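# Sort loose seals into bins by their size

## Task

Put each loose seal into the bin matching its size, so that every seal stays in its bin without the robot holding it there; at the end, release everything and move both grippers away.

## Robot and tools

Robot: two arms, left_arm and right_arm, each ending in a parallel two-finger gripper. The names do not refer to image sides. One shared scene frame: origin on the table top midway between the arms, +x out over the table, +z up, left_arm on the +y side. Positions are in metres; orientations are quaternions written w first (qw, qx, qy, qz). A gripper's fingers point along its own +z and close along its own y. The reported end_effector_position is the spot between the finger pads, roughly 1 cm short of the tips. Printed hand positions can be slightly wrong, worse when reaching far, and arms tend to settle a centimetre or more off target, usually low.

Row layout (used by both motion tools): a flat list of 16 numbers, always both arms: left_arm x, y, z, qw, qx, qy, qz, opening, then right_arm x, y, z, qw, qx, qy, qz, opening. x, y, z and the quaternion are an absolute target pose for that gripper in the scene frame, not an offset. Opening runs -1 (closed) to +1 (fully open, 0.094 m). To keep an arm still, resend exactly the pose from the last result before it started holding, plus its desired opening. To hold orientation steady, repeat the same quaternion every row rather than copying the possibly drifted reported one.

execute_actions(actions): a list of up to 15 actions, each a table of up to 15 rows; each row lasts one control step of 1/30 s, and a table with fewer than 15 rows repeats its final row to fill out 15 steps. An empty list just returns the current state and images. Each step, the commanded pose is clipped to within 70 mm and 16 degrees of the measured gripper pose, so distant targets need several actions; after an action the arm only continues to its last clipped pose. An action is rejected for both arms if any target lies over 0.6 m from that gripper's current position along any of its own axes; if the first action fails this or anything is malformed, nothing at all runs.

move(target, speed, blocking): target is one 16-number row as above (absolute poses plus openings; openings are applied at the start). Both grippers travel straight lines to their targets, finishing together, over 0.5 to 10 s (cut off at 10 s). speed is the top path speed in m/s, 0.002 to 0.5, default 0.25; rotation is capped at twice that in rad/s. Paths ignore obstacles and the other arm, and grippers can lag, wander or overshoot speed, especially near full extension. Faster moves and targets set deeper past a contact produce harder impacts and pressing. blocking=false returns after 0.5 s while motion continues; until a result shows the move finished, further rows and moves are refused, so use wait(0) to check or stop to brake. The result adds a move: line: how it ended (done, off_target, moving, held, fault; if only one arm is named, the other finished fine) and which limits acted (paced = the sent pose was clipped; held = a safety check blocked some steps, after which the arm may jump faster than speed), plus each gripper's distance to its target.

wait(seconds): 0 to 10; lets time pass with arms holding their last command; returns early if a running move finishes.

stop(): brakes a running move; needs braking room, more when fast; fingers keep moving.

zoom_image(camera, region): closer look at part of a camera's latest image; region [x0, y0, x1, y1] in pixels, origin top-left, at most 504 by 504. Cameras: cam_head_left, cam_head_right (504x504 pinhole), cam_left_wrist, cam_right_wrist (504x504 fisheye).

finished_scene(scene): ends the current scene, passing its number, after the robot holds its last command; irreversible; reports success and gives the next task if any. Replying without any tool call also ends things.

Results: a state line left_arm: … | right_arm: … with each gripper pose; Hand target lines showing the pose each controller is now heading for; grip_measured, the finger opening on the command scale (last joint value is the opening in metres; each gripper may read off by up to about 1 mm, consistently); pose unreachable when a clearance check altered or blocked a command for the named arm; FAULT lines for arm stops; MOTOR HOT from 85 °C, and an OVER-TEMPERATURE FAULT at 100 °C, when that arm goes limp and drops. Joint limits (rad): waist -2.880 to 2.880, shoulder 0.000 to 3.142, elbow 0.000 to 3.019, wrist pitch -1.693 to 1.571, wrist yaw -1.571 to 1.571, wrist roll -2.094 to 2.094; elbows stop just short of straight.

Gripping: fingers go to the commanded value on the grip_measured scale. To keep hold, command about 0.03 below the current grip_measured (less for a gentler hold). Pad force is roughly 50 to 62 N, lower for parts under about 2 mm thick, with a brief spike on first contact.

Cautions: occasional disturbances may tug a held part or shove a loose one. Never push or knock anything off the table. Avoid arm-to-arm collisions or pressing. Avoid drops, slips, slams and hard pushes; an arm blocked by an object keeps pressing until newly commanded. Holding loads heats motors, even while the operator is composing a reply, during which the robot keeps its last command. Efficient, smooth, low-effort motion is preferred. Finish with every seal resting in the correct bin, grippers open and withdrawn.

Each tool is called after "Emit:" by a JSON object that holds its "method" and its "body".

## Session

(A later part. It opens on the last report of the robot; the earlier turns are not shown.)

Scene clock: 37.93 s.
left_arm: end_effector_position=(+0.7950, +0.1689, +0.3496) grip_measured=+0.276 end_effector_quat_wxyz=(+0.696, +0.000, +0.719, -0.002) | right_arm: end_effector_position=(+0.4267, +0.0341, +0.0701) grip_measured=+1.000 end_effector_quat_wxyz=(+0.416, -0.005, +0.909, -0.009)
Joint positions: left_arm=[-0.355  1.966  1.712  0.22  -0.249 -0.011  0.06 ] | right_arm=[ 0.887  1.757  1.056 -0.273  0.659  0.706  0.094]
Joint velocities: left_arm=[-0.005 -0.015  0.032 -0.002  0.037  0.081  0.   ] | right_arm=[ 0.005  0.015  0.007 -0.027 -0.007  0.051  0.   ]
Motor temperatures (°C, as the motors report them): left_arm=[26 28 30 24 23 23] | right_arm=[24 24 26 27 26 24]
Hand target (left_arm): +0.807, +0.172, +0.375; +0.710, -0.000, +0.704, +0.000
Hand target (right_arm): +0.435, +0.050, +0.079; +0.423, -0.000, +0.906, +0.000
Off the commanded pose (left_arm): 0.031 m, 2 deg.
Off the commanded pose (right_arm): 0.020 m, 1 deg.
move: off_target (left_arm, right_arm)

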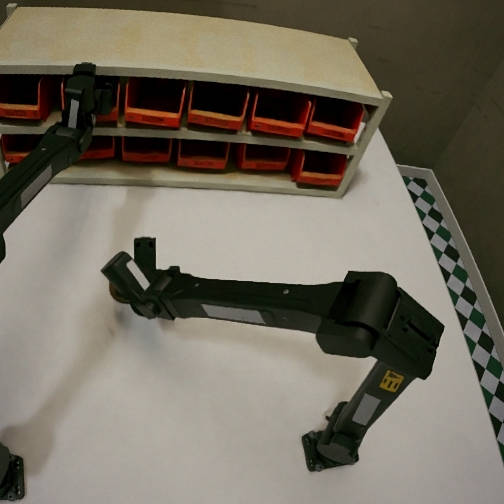

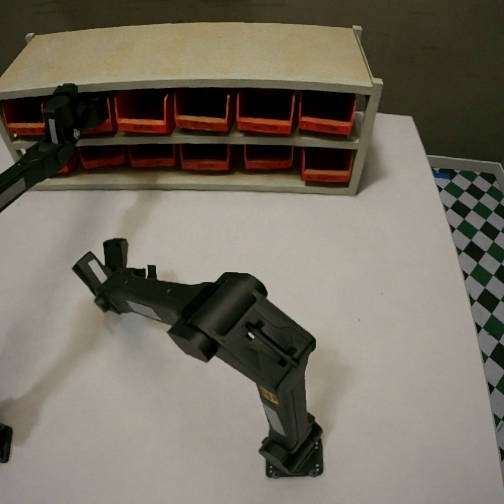

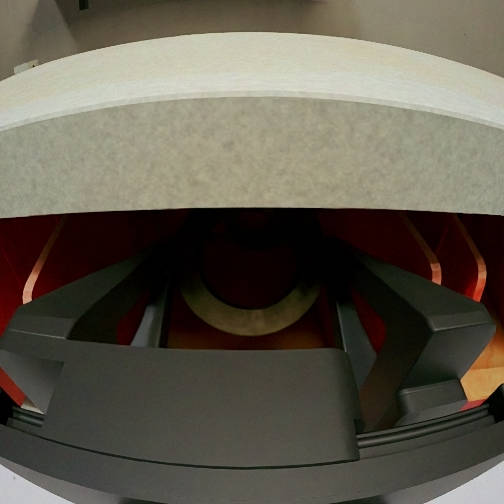

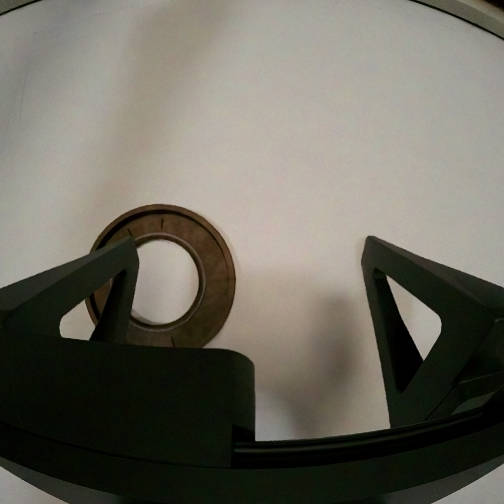

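Emit:
{"method": "move", "body": {"target": [0.82,0.175,0.355,0.70,0,0.714,0,0.25,0.435,0.05,0.08,0.423,0,0.906,0,1], "speed": 0.05}}

Emit:
{"method": "move", "body": {"target": [0.82,0.175,0.355,0.70,0,0.714,0,0.4,0.435,0.05,0.08,0.423,0,0.906,0,-0.2]}}

Emit:
{"method": "move", "body": {"target": [0.68,0.175,0.375,0.70,0,0.714,0,0.4,0.435,0.05,0.08,0.423,0,0.906,0,-0.2], "speed": 0.15}}

Scene clock: 40.93 s.
left_arm: end_effector_position=(+0.8041, +0.1723, +0.3311) grip_measured=+0.276 end_effector_quat_wxyz=(+0.686, +0.004, +0.727, +0.001) | right_arm: end_effector_position=(+0.4268, +0.0340, +0.0701) grip_measured=+1.000 end_effector_quat_wxyz=(+0.416, -0.005, +0.909, -0.009)
Joint positions: left_arm=[-0.347  1.997  1.728  0.209 -0.24  -0.008  0.06 ] | right_arm=[ 0.887  1.757  1.056 -0.273  0.659  0.707  0.094]
Joint velocities: left_arm=[-0.015  0.005 -0.002  0.012  0.022 -0.051  0.001] | right_arm=[-0.015  0.015  0.012  0.007 -0.007  0.022  0.   ]
Motor temperatures (°C, as the motors report them): left_arm=[26 28 30 24 23 23] | right_arm=[24 24 26 27 26 24]
Hand target (left_arm): +0.817, +0.175, +0.355; +0.700, +0.000, +0.714, +0.000
Hand target (right_arm): +0.435, +0.049, +0.080; +0.423, -0.000, +0.906, +0.000
Off the commanded pose (left_arm): 0.029 m, 2 deg.
Off the commanded pose (right_arm): 0.021 m, 1 deg.
move: off_target (left_arm, right_arm)

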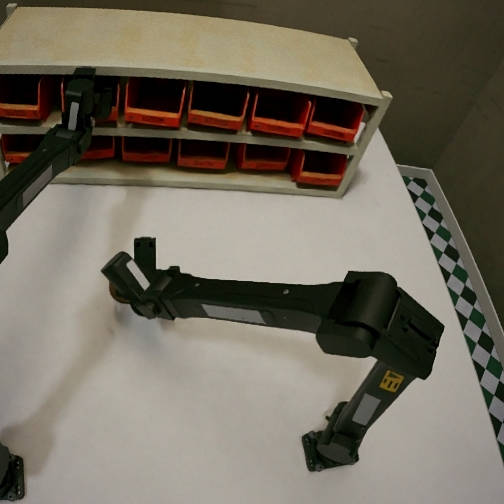

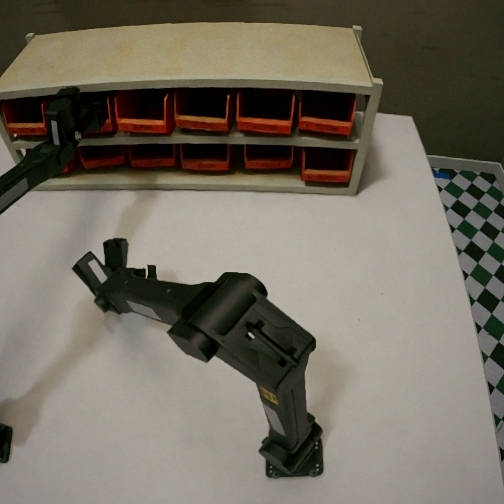

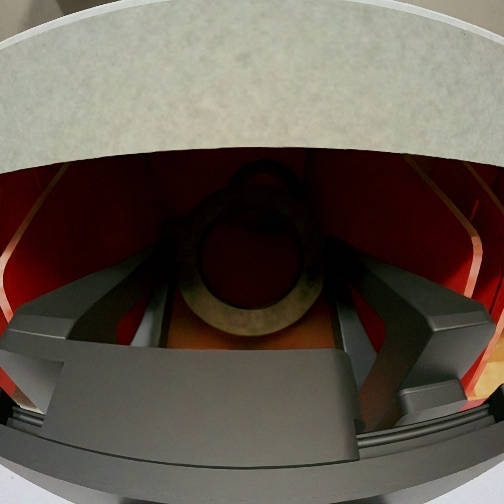

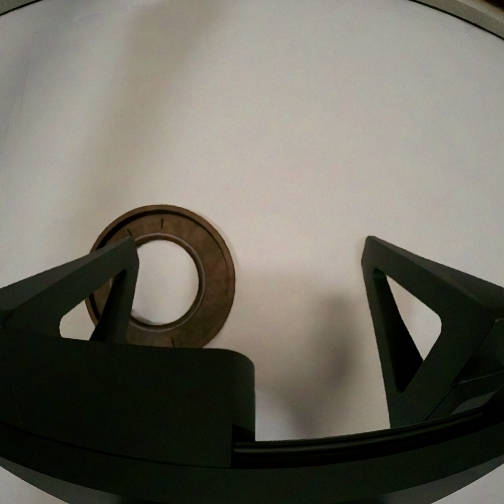

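Scene clock: 41.63 s.
left_arm: end_effector_position=(+0.8041, +0.1723, +0.3311) grip_measured=+0.398 end_effector_quat_wxyz=(+0.686, +0.004, +0.727, +0.001) | right_arm: end_effector_position=(+0.4268, +0.0340, +0.0701) grip_measured=-0.199 end_effector_quat_wxyz=(+0.416, -0.005, +0.909, -0.009)
Joint positions: left_arm=[-0.347  1.997  1.728  0.209 -0.24  -0.008  0.066] | right_arm=[ 0.887  1.757  1.056 -0.273  0.659  0.707  0.038]
Joint velocities: left_arm=[-0.005  0.005 -0.027  0.017  0.007 -0.037 -0.   ] | right_arm=[-0.015 -0.005 -0.007  0.017  0.022 -0.051  0.   ]
Motor temperatures (°C, as the motors report them): left_arm=[26 28 30 24 23 23] | right_arm=[24 24 26 27 26 24]
Hand target (left_arm): +0.816, +0.176, +0.355; +0.700, -0.000, +0.714, +0.000
Hand target (right_arm): +0.435, +0.049, +0.080; +0.423, -0.000, +0.906, +0.000
Off the commanded pose (left_arm): 0.029 m, 2 deg.
Off the commanded pose (right_arm): 0.021 m, 1 deg.
move: off_target (left_arm, right_arm)

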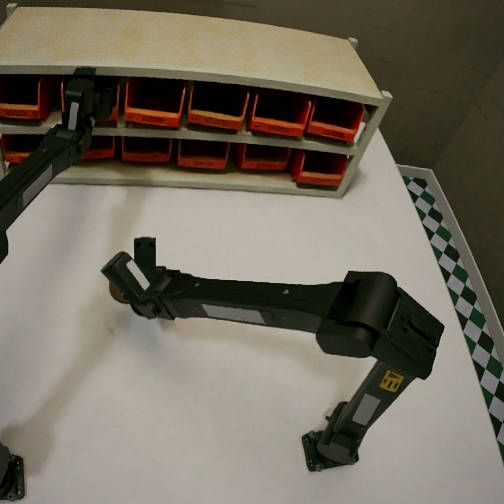

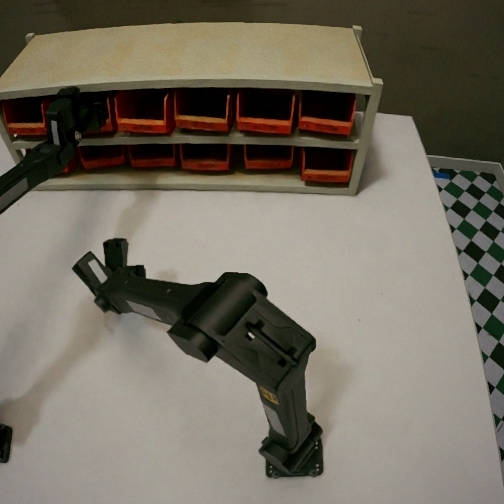

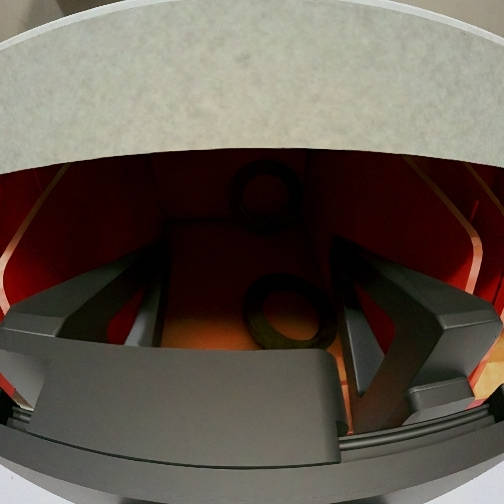

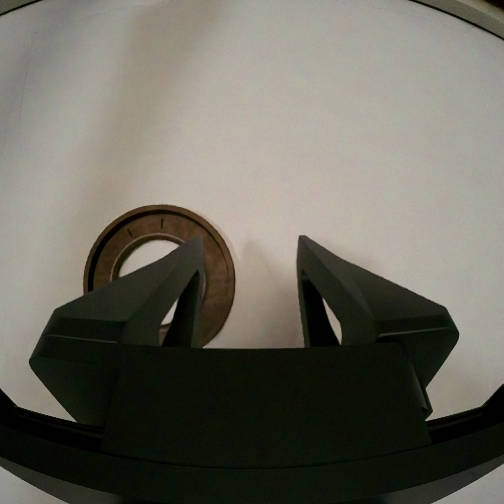

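Scene clock: 42.97 s.
left_arm: end_effector_position=(+0.6858, +0.1796, +0.3581) grip_measured=+0.398 end_effector_quat_wxyz=(+0.687, +0.002, +0.726, +0.005) | right_arm: end_effector_position=(+0.4268, +0.0340, +0.0701) grip_measured=-0.199 end_effector_quat_wxyz=(+0.416, -0.005, +0.909, -0.009)
Joint positions: left_arm=[-0.387  1.685  1.346  0.281 -0.289 -0.006  0.066] | right_arm=[ 0.887  1.757  1.056 -0.273  0.659  0.707  0.038]
Joint velocities: left_arm=[-0.005 -0.005  0.007  0.007 -0.051  0.11  -0.   ] | right_arm=[-0.024 -0.005 -0.012  0.007  0.051 -0.022  0.   ]
Motor temperatures (°C, as the motors report them): left_arm=[26 28 30 25 23 23] | right_arm=[24 24 26 27 26 24]
Hand target (left_arm): +0.680, +0.177, +0.374; +0.700, -0.001, +0.714, -0.001
Hand target (right_arm): +0.435, +0.049, +0.080; +0.423, -0.000, +0.906, +0.000
Off the commanded pose (left_arm): 0.018 m, 2 deg.
Off the commanded pose (right_arm): 0.021 m, 1 deg.
move: off_target (left_arm, right_arm)

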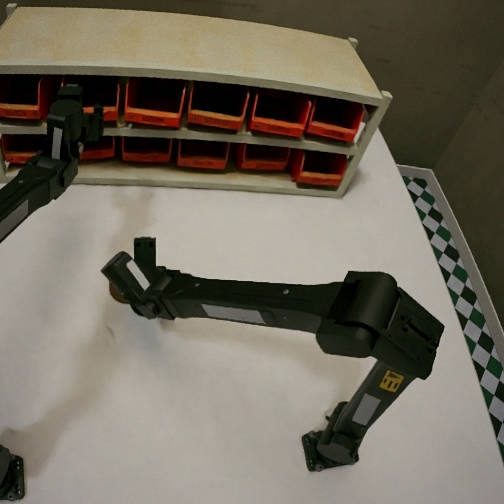

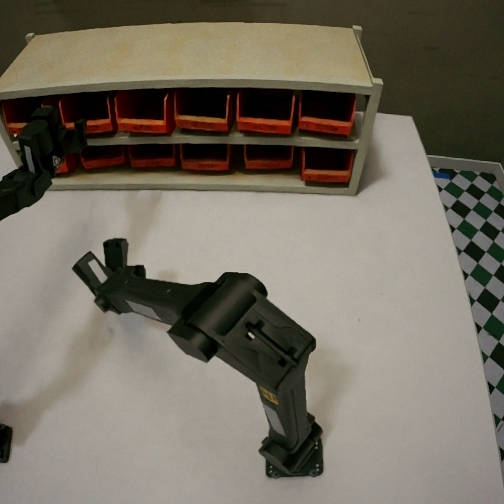

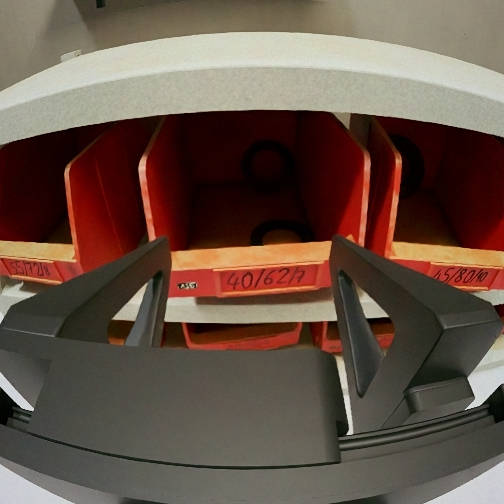

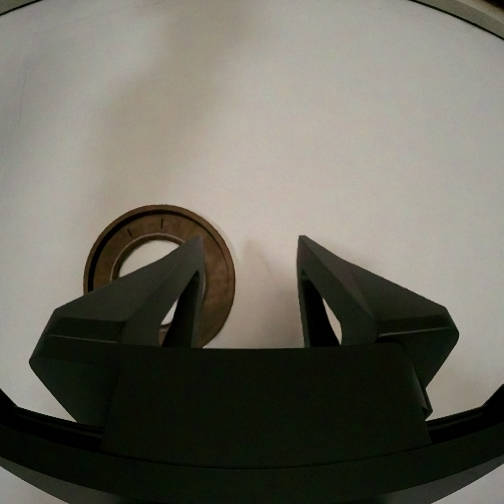

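Emit:
{"method": "move", "body": {"target": [0.45,0.4,0.25,0.5,0,0.866,0,0.4,0.432,0.07,0.045,0.423,0,0.906,0,-0.15]}}

Scene clock: 47.13 s.
left_arm: end_effector_position=(+0.4600, +0.4075, +0.2430) grip_measured=+0.398 end_effector_quat_wxyz=(+0.498, -0.004, +0.867, +0.004) | right_arm: end_effector_position=(+0.4219, +0.0498, +0.0347) grip_measured=-0.151 end_effector_quat_wxyz=(+0.410, -0.009, +0.912, -0.018)
Joint positions: left_arm=[ 0.093  1.144  0.78  -0.173  0.157  0.097  0.066] | right_arm=[ 0.914  1.847  1.082 -0.25   0.675  0.736  0.04 ]
Joint velocities: left_arm=[ 0.015  0.005  0.012 -0.002  0.022  0.066 -0.001] | right_arm=[ 0.005 -0.015 -0.012  0.007  0.037  0.022  0.001]
Motor temperatures (°C, as the motors report them): left_arm=[26 28 30 25 23 23] | right_arm=[24 24 27 27 26 24]
Hand target (left_arm): +0.456, +0.405, +0.248; +0.500, +0.006, +0.866, +0.007
Hand target (right_arm): +0.431, +0.069, +0.045; +0.423, +0.000, +0.906, +0.000
Off the commanded pose (left_arm): 0.014 m, 1 deg.
Off the commanded pose (right_arm): 0.025 m, 3 deg.
move: off_target (left_arm, right_arm)

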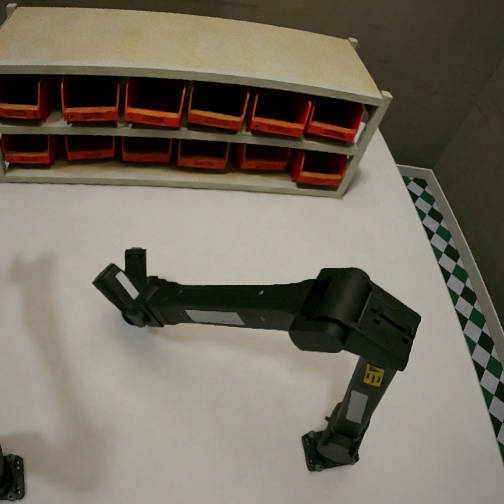

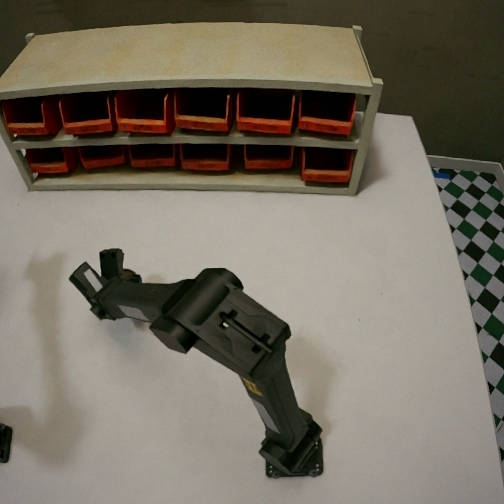

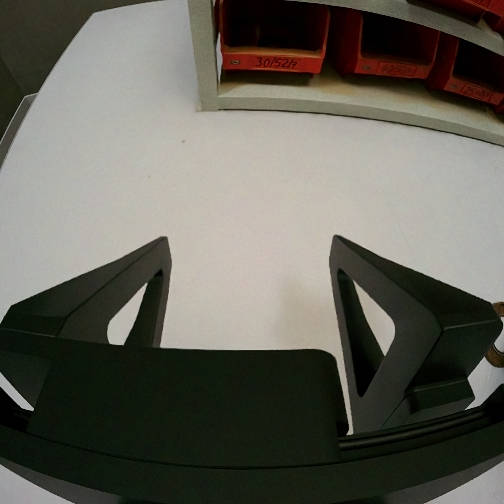

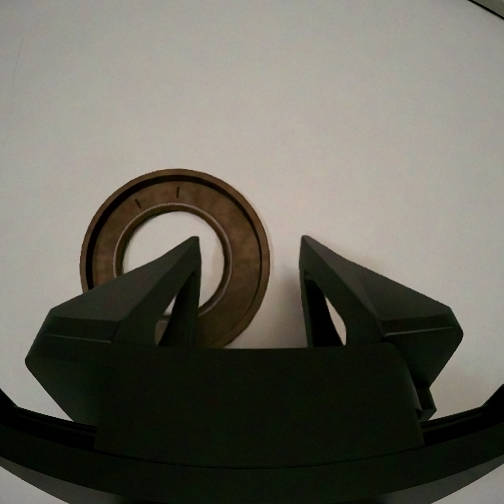

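Emit:
{"method": "move", "body": {"target": [0.45,0.4,0.25,0.5,0,0.866,0,0.4,0.435,0.071,0.014,0.423,0,0.906,0,-0.15], "speed": 0.04}}

Scene clock: 48.80 s.
left_arm: end_effector_position=(+0.4543, +0.4061, +0.2446) grip_measured=+0.398 end_effector_quat_wxyz=(+0.497, -0.002, +0.868, +0.005) | right_arm: end_effector_position=(+0.4267, +0.0562, +0.0149) grip_measured=-0.151 end_effector_quat_wxyz=(+0.418, -0.004, +0.909, -0.009)
Joint positions: left_arm=[ 0.092  1.125  0.772 -0.184  0.157  0.1    0.066] | right_arm=[ 0.914  1.899  1.082 -0.173  0.679  0.737  0.04 ]
Joint velocities: left_arm=[-0.015 -0.005  0.007  0.002 -0.037  0.081  0.001] | right_arm=[-0.005 -0.024 -0.007  0.007 -0.051 -0.037  0.001]
Motor temperatures (°C, as the motors report them): left_arm=[26 28 30 25 23 23] | right_arm=[24 25 27 27 26 24]
Hand target (left_arm): +0.450, +0.400, +0.250; +0.500, -0.000, +0.866, -0.000
Hand target (right_arm): +0.435, +0.070, +0.014; +0.423, -0.001, +0.906, +0.000
Off the commanded pose (left_arm): 0.009 m, 1 deg.
Off the commanded pose (right_arm): 0.017 m, 1 deg.
move: off_target (right_arm)

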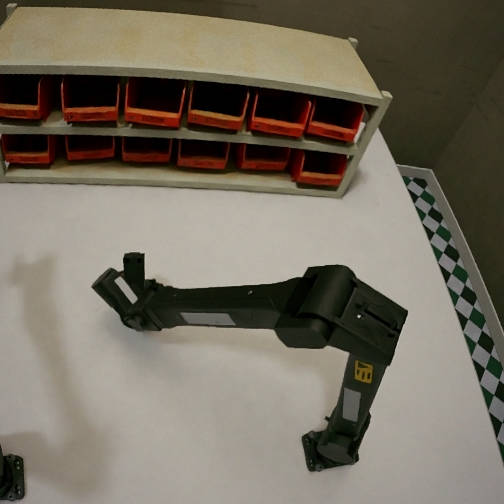

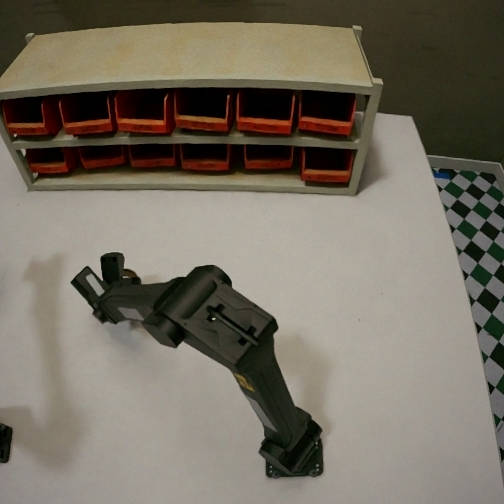

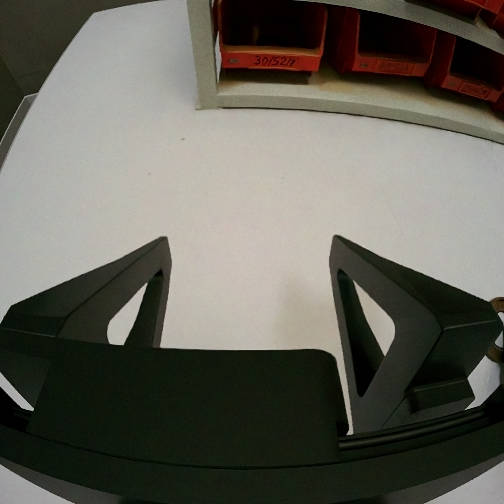

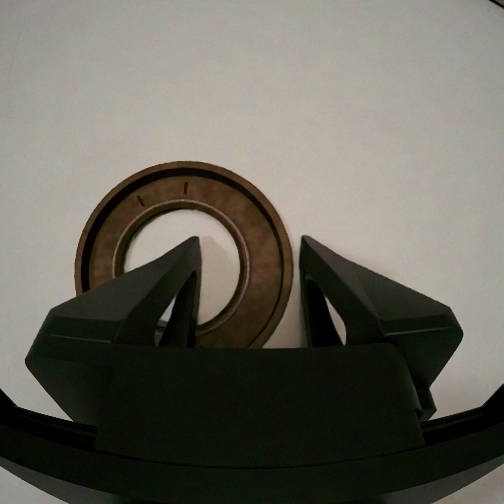

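Emit:
{"method": "move", "body": {"target": [0.45,0.4,0.25,0.5,0,0.866,0,0.4,0.435,0.071,0.013,0.423,0,0.906,0,-0.63], "speed": 0.04}}

Emit:
{"method": "move", "body": {"target": [0.45,0.4,0.25,0.5,0,0.866,0,0.4,0.435,0.05,0.08,0.423,0,0.906,0,-0.63], "speed": 0.1}}

Scene clock: 50.50 s.
left_arm: end_effector_position=(+0.4543, +0.4057, +0.2446) grip_measured=+0.398 end_effector_quat_wxyz=(+0.497, -0.002, +0.868, +0.004) | right_arm: end_effector_position=(+0.4276, +0.0557, +0.0168) grip_measured=-0.594 end_effector_quat_wxyz=(+0.420, -0.000, +0.908, -0.009)
Joint positions: left_arm=[ 0.092  1.125  0.772 -0.184  0.157  0.1    0.066] | right_arm=[ 0.913  1.896  1.082 -0.172  0.682  0.74   0.019]
Joint velocities: left_arm=[-0.015 -0.005 -0.017  0.007 -0.037 -0.051 -0.   ] | right_arm=[ 0.005 -0.005 -0.007  0.007 -0.081  0.051 -0.   ]
Motor temperatures (°C, as the motors report them): left_arm=[26 28 30 25 23 23] | right_arm=[24 25 26 27 26 24]
Hand target (left_arm): +0.450, +0.400, +0.250; +0.500, +0.000, +0.866, -0.000
Hand target (right_arm): +0.435, +0.070, +0.013; +0.423, -0.000, +0.906, +0.000
Off the commanded pose (left_arm): 0.009 m, 1 deg.
Off the commanded pose (right_arm): 0.017 m, 1 deg.
move: off_target (right_arm)

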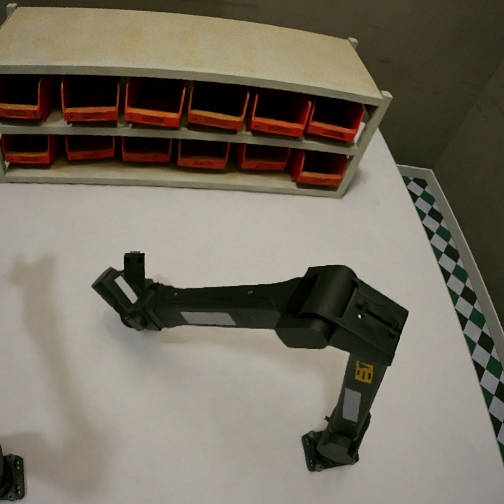

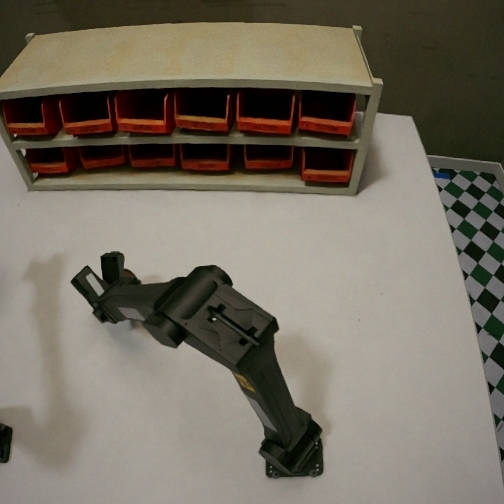

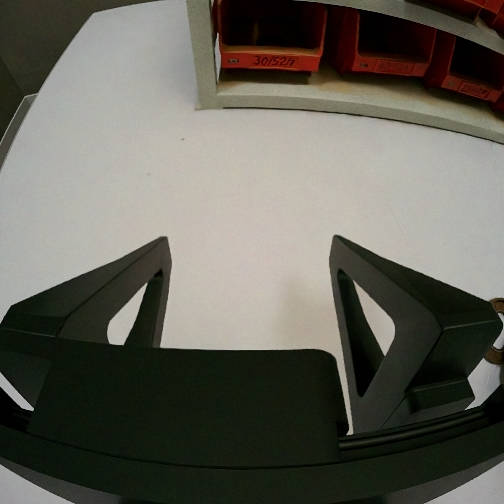

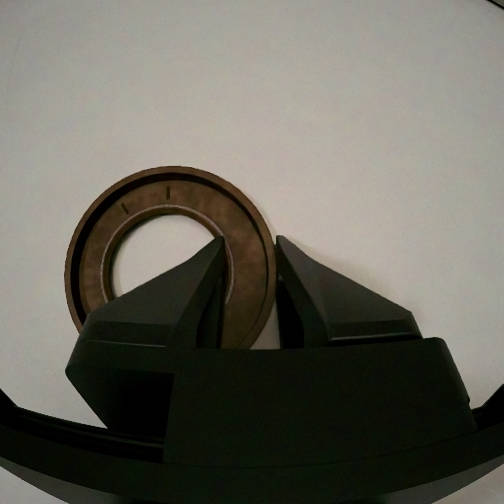

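Scene clock: 51.50 s.
left_arm: end_effector_position=(+0.4543, +0.4057, +0.2446) grip_measured=+0.398 end_effector_quat_wxyz=(+0.497, -0.002, +0.868, +0.004) | right_arm: end_effector_position=(+0.4276, +0.0449, +0.0653) grip_measured=-0.594 end_effector_quat_wxyz=(+0.417, -0.004, +0.909, -0.008)
Joint positions: left_arm=[ 0.092  1.125  0.772 -0.184  0.157  0.1    0.066] | right_arm=[ 0.899  1.785  1.082 -0.276  0.667  0.72   0.019]
Joint velocities: left_arm=[-0.005  0.005 -0.027 -0.012  0.007 -0.022 -0.001] | right_arm=[-0.015 -0.005 -0.002  0.002  0.007 -0.022 -0.001]
Motor temperatures (°C, as the motors report them): left_arm=[26 28 30 24 23 23] | right_arm=[24 25 26 27 26 24]
Hand target (left_arm): +0.450, +0.400, +0.250; +0.500, -0.000, +0.866, -0.000
Hand target (right_arm): +0.435, +0.050, +0.081; +0.423, -0.000, +0.906, +0.000
Off the commanded pose (left_arm): 0.009 m, 1 deg.
Off the commanded pose (right_arm): 0.017 m, 1 deg.
move: off_target (right_arm)

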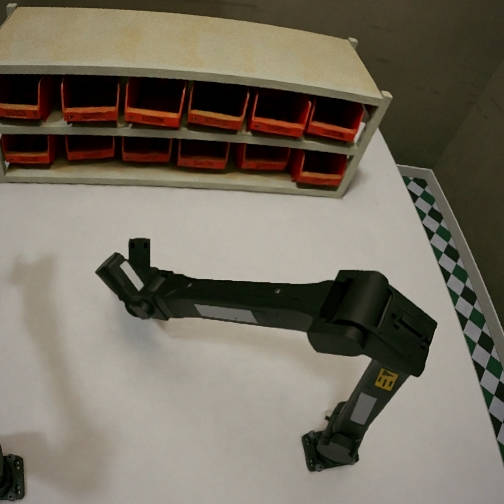

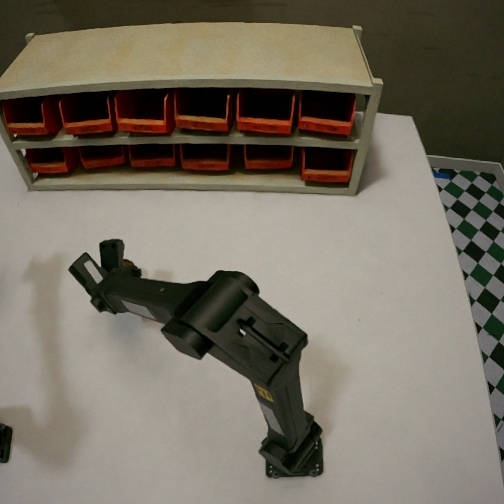

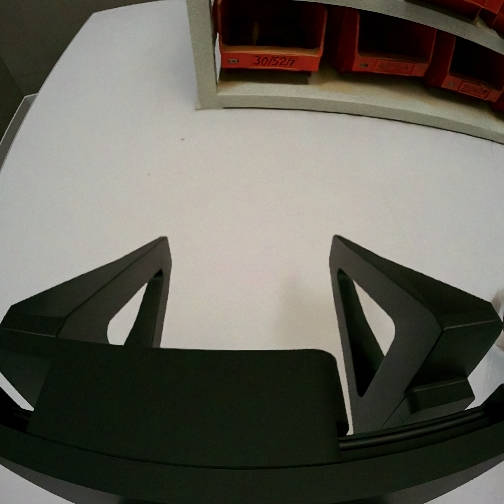

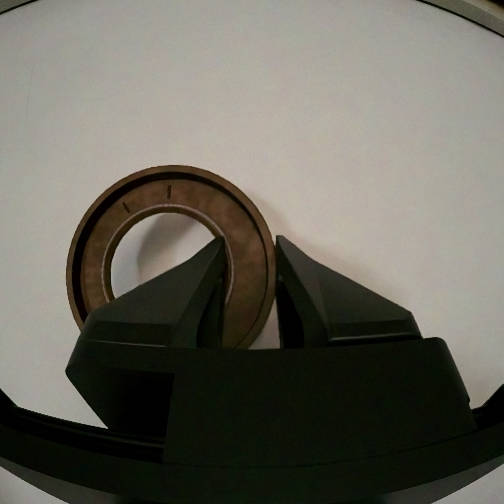

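Emit:
{"method": "move", "body": {"target": [0.45,0.4,0.25,0.5,0,0.866,0,0.4,0.69,-0.468,0.36,0.67,0.128,0.722,-0.118,-0.63]}}

Scene clock: 56.97 s.
left_arm: end_effector_position=(+0.4543, +0.4057, +0.2446) grip_measured=+0.398 end_effector_quat_wxyz=(+0.497, -0.002, +0.868, +0.004) | right_arm: end_effector_position=(+0.6699, -0.4802, +0.3300) grip_measured=-0.594 end_effector_quat_wxyz=(+0.651, +0.125, +0.739, -0.121)
Joint positions: left_arm=[ 0.092  1.125  0.772 -0.184  0.157  0.1    0.066] | right_arm=[-0.165  1.564  1.164  0.272  0.224  0.013  0.019]
Joint velocities: left_arm=[ 0.005 -0.005 -0.002 -0.002 -0.022  0.007  0.   ] | right_arm=[-0.015  0.005 -0.007  0.002  0.037 -0.007 -0.   ]
Motor temperatures (°C, as the motors report them): left_arm=[26 28 29 24 23 23] | right_arm=[24 25 27 27 26 24]
Hand target (left_arm): +0.450, +0.400, +0.250; +0.500, -0.000, +0.866, -0.000
Hand target (right_arm): +0.683, -0.477, +0.364; +0.677, +0.121, +0.716, -0.118
Off the commanded pose (left_arm): 0.009 m, 1 deg.
Off the commanded pose (right_arm): 0.038 m, 3 deg.
move: off_target (right_arm)

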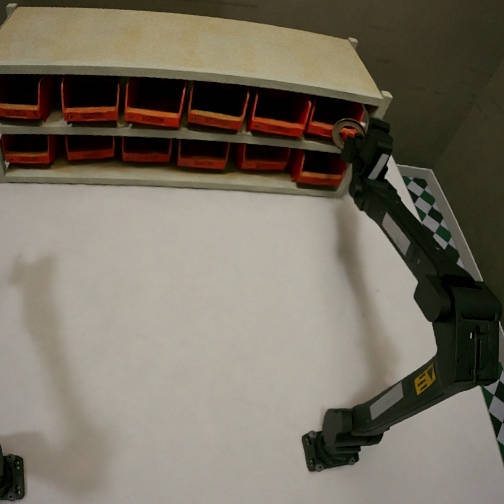

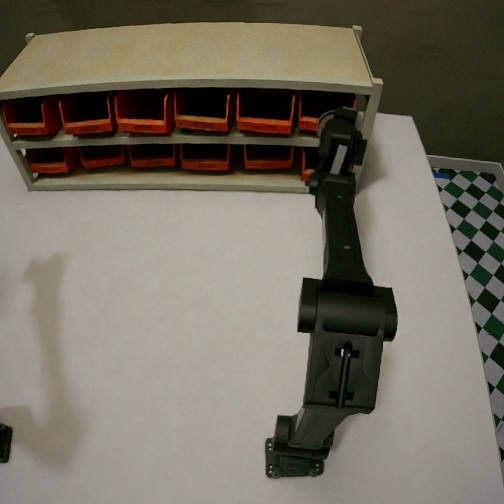

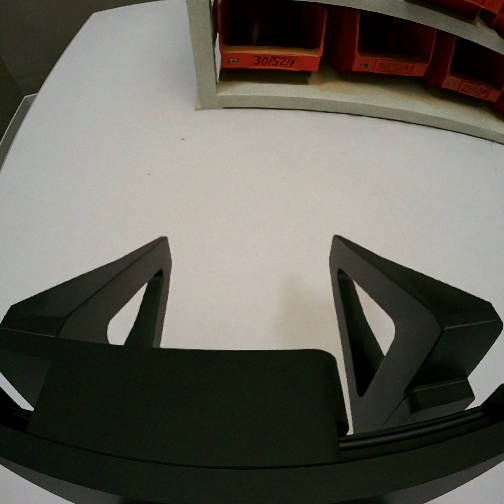

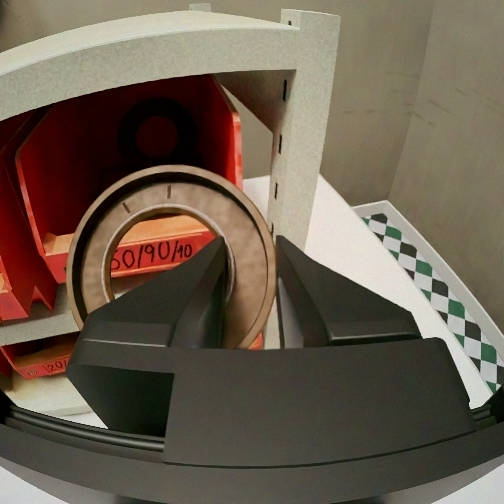

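Emit:
{"method": "move", "body": {"target": [0.45,0.4,0.25,0.5,0,0.866,0,0.4,0.75,-0.462,0.365,0.67,0.128,0.722,-0.118,-0.63], "speed": 0.08}}

Scene clock: 60.17 s.
left_arm: end_effector_position=(+0.4543, +0.4057, +0.2446) grip_measured=+0.398 end_effector_quat_wxyz=(+0.497, -0.002, +0.868, +0.004) | right_arm: end_effector_position=(+0.7358, -0.4650, +0.3362) grip_measured=-0.594 end_effector_quat_wxyz=(+0.653, +0.124, +0.737, -0.123)
Joint positions: left_arm=[ 0.092  1.125  0.772 -0.184  0.157  0.1    0.066] | right_arm=[-0.124  1.716  1.368  0.226  0.266  0.013  0.019]
Joint velocities: left_arm=[-0.015 -0.005 -0.012 -0.007 -0.037 -0.037 -0.001] | right_arm=[ 0.005 -0.005  0.012 -0.007 -0.066 -0.007 -0.001]
Motor temperatures (°C, as the motors report them): left_arm=[26 28 29 24 23 23] | right_arm=[24 25 27 27 26 24]
Hand target (left_arm): +0.450, +0.400, +0.250; +0.500, -0.000, +0.866, -0.000
Hand target (right_arm): +0.747, -0.462, +0.364; +0.670, +0.128, +0.722, -0.118
Off the commanded pose (left_arm): 0.009 m, 1 deg.
Off the commanded pose (right_arm): 0.032 m, 3 deg.
move: off_target (right_arm)

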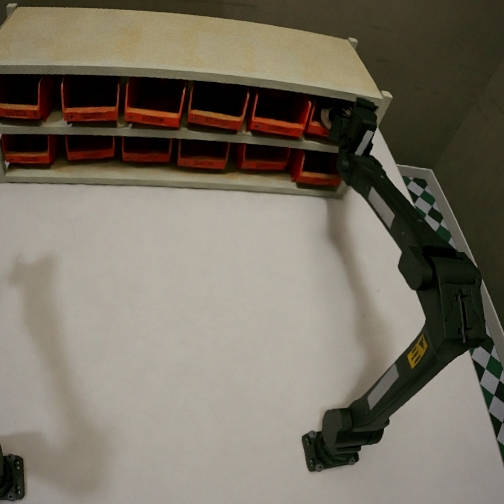

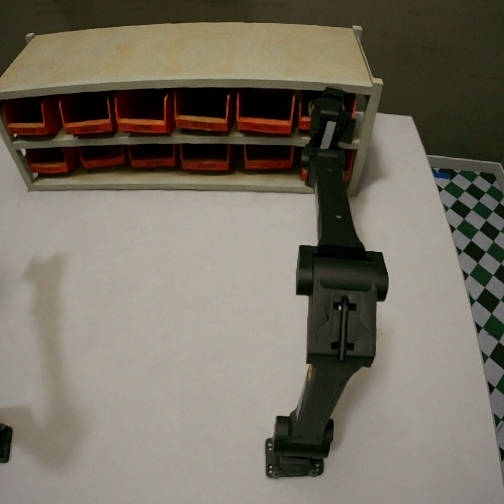

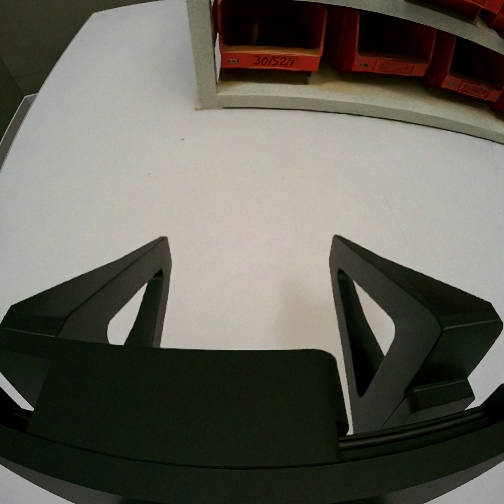

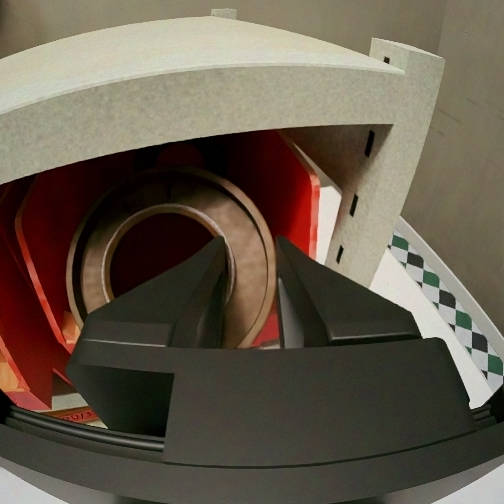

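Emit:
{"method": "move", "body": {"target": [0.45,0.4,0.25,0.5,0,0.866,0,0.4,0.803,-0.458,0.358,0.67,0.128,0.722,-0.118,-0.63], "speed": 0.06}}

Scene clock: 62.47 s.
left_arm: end_effector_position=(+0.4543, +0.4057, +0.2446) grip_measured=+0.398 end_effector_quat_wxyz=(+0.497, -0.002, +0.868, +0.004) | right_arm: end_effector_position=(+0.7885, -0.4625, +0.3296) grip_measured=-0.594 end_effector_quat_wxyz=(+0.653, +0.124, +0.737, -0.123)
Joint positions: left_arm=[ 0.092  1.125  0.772 -0.184  0.157  0.1    0.066] | right_arm=[-0.113  1.851  1.54   0.189  0.279  0.014  0.019]
Joint velocities: left_arm=[ 0.005 -0.015 -0.007 -0.002  0.022  0.007  0.   ] | right_arm=[ 0.005  0.005 -0.002 -0.002 -0.007 -0.022 -0.001]
Motor temperatures (°C, as the motors report them): left_arm=[26 28 29 24 23 23] | right_arm=[24 25 28 27 26 24]
Hand target (left_arm): +0.450, +0.400, +0.250; +0.500, -0.000, +0.866, -0.000
Hand target (right_arm): +0.800, -0.458, +0.357; +0.670, +0.128, +0.722, -0.118
Off the commanded pose (left_arm): 0.009 m, 1 deg.
Off the commanded pose (right_arm): 0.032 m, 3 deg.
move: off_target (right_arm)

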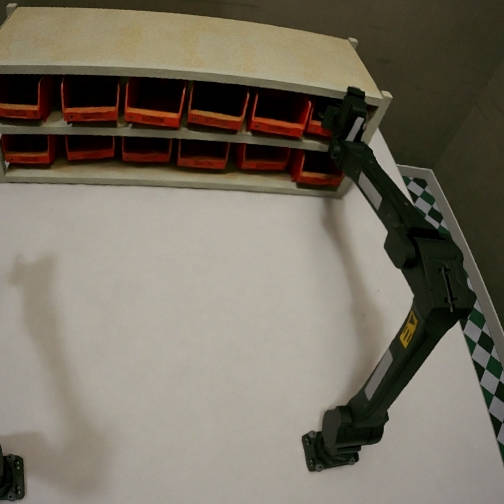

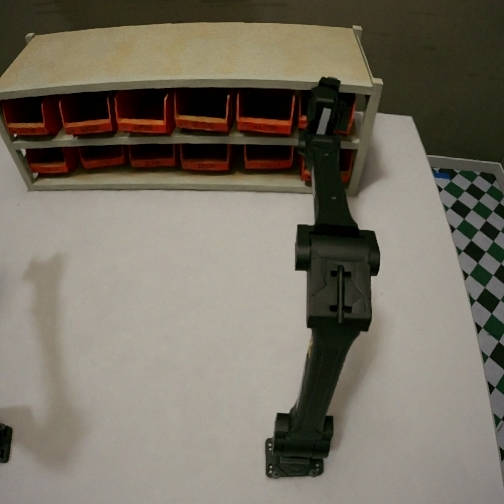

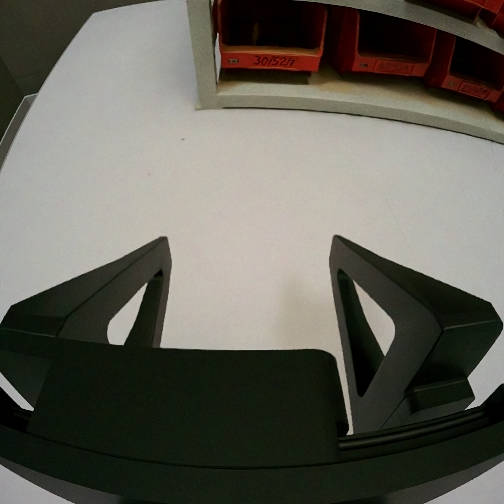

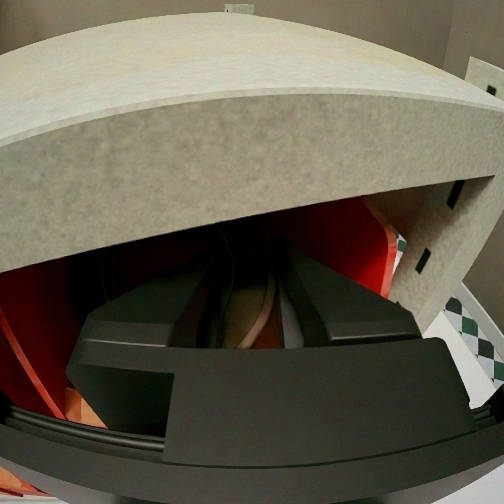

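Emit:
{"method": "move", "body": {"target": [0.45,0.4,0.25,0.5,0,0.866,0,0.4,0.818,-0.458,0.343,0.67,0.128,0.722,-0.118,-0.63], "speed": 0.04}}

Emit:
{"method": "move", "body": {"target": [0.45,0.4,0.25,0.5,0,0.866,0,0.4,0.818,-0.458,0.343,0.67,0.128,0.722,-0.118,-0.42]}}

Emit:
{"method": "zoom_image", "body": {"camera": "cam_right_wrist", "region": [0, 150, 400, 400]}}

Scene clock: 65.10 s.
left_arm: end_effector_position=(+0.4543, +0.4057, +0.2446) grip_measured=+0.398 end_effector_quat_wxyz=(+0.497, -0.002, +0.868, +0.004) | right_arm: end_effector_position=(+0.8023, -0.4625, +0.3152) grip_measured=-0.594 end_effector_quat_wxyz=(+0.649, +0.125, +0.740, -0.123)
Joint positions: left_arm=[ 0.092  1.125  0.772 -0.184  0.157  0.1    0.066] | right_arm=[-0.111  1.896  1.574  0.189  0.281  0.016  0.019]
Joint velocities: left_arm=[-0.005 -0.015 -0.002 -0.007 -0.007  0.007 -0.001] | right_arm=[-0.005  0.005  0.002 -0.002  0.007  0.022 -0.001]
Motor temperatures (°C, as the motors report them): left_arm=[26 28 29 24 23 23] | right_arm=[24 25 28 27 26 24]
Hand target (left_arm): +0.450, +0.400, +0.250; +0.500, -0.000, +0.866, -0.000
Hand target (right_arm): +0.815, -0.458, +0.343; +0.670, +0.128, +0.722, -0.118
Off the commanded pose (left_arm): 0.009 m, 1 deg.
Off the commanded pose (right_arm): 0.032 m, 3 deg.
move: off_target (right_arm)

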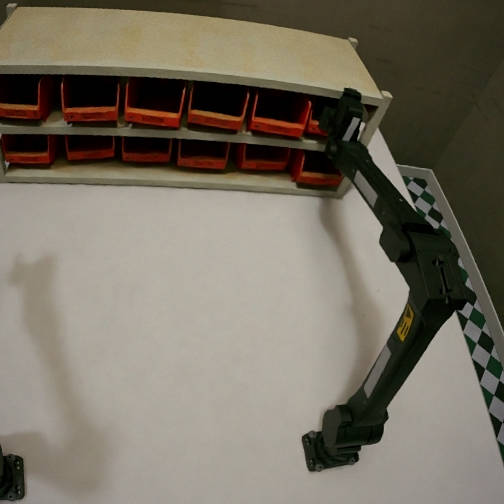

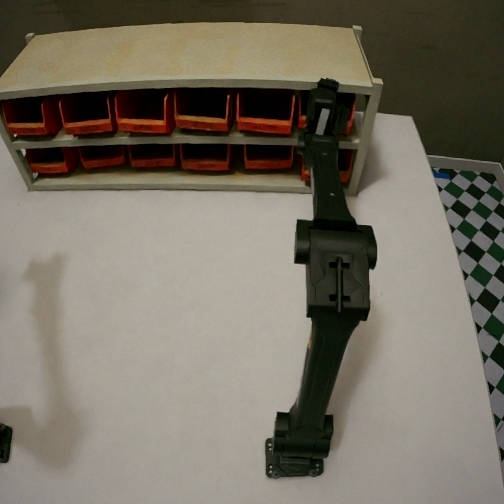

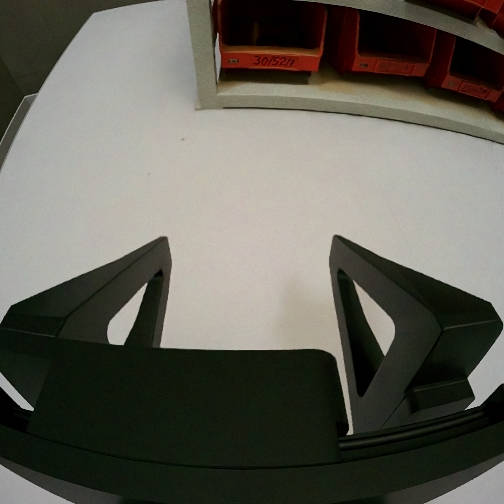

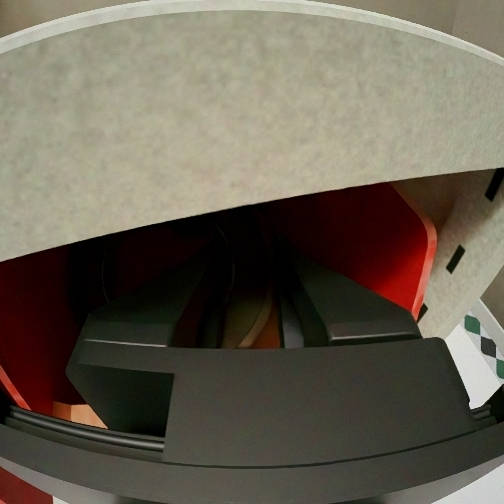

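Scene clock: 65.97 s.
left_arm: end_effector_position=(+0.4543, +0.4057, +0.2446) grip_measured=+0.398 end_effector_quat_wxyz=(+0.497, -0.002, +0.868, +0.004) | right_arm: end_effector_position=(+0.8035, -0.4626, +0.3198) grip_measured=-0.421 end_effector_quat_wxyz=(+0.652, +0.125, +0.738, -0.123)
Joint positions: left_arm=[ 0.092  1.125  0.772 -0.184  0.157  0.1    0.066] | right_arm=[-0.111  1.896  1.582  0.189  0.281  0.016  0.027]
Joint velocities: left_arm=[ 0.005 -0.005  0.002 -0.007 -0.007 -0.022 -0.   ] | right_arm=[ 0.005  0.015  0.002  0.002  0.037 -0.007 -0.   ]
Motor temperatures (°C, as the motors report them): left_arm=[26 28 29 24 23 23] | right_arm=[24 25 28 27 26 24]
Hand target (left_arm): +0.450, +0.400, +0.250; +0.500, -0.000, +0.866, -0.000
Hand target (right_arm): +0.816, -0.458, +0.343; +0.670, +0.127, +0.722, -0.118
Off the commanded pose (left_arm): 0.009 m, 1 deg.
Off the commanded pose (right_arm): 0.028 m, 3 deg.
move: off_target (right_arm)

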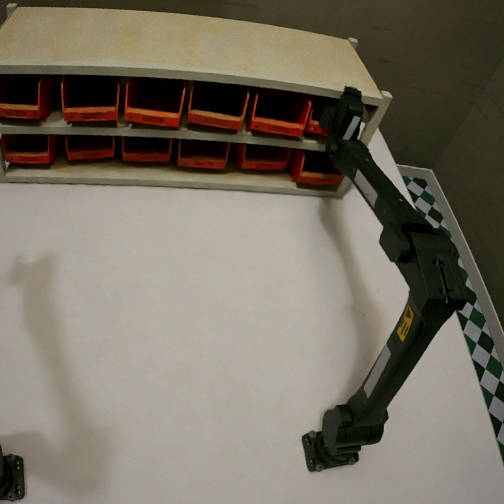

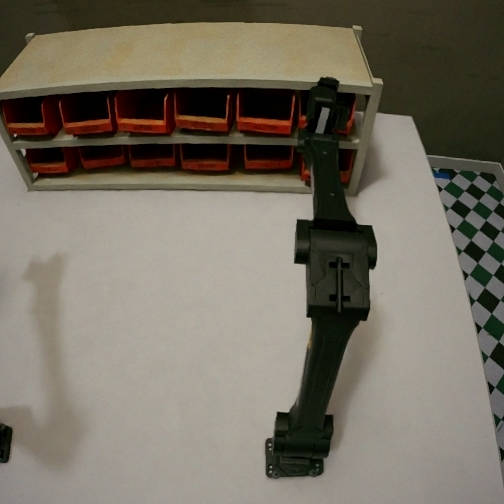

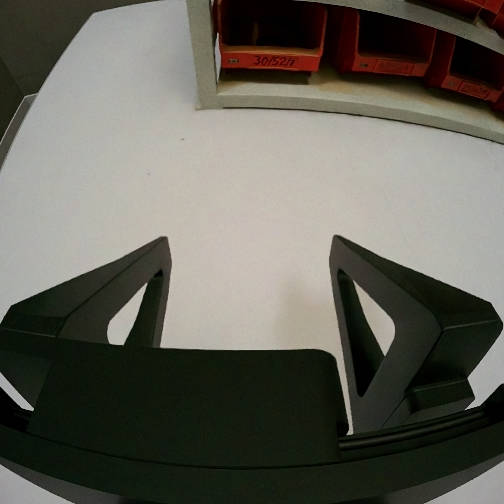

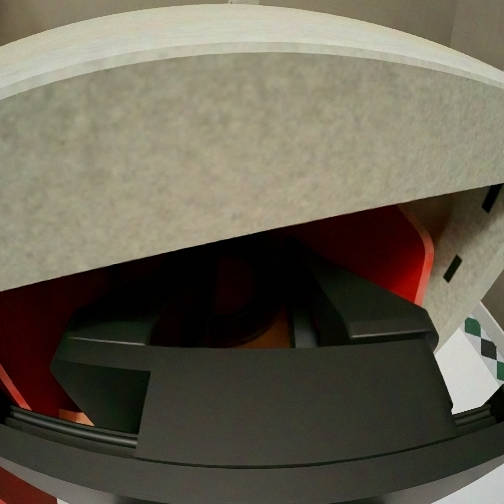

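Region (0, 150, 400, 400) of cam_right_wrist's 504x504 image, scaled by 1.260, with more detail than that image has; it fills the top 315 rows of this view, and the rest is white.

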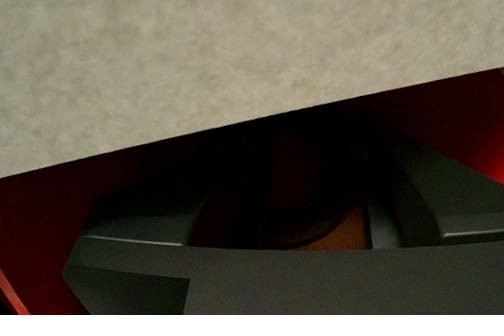

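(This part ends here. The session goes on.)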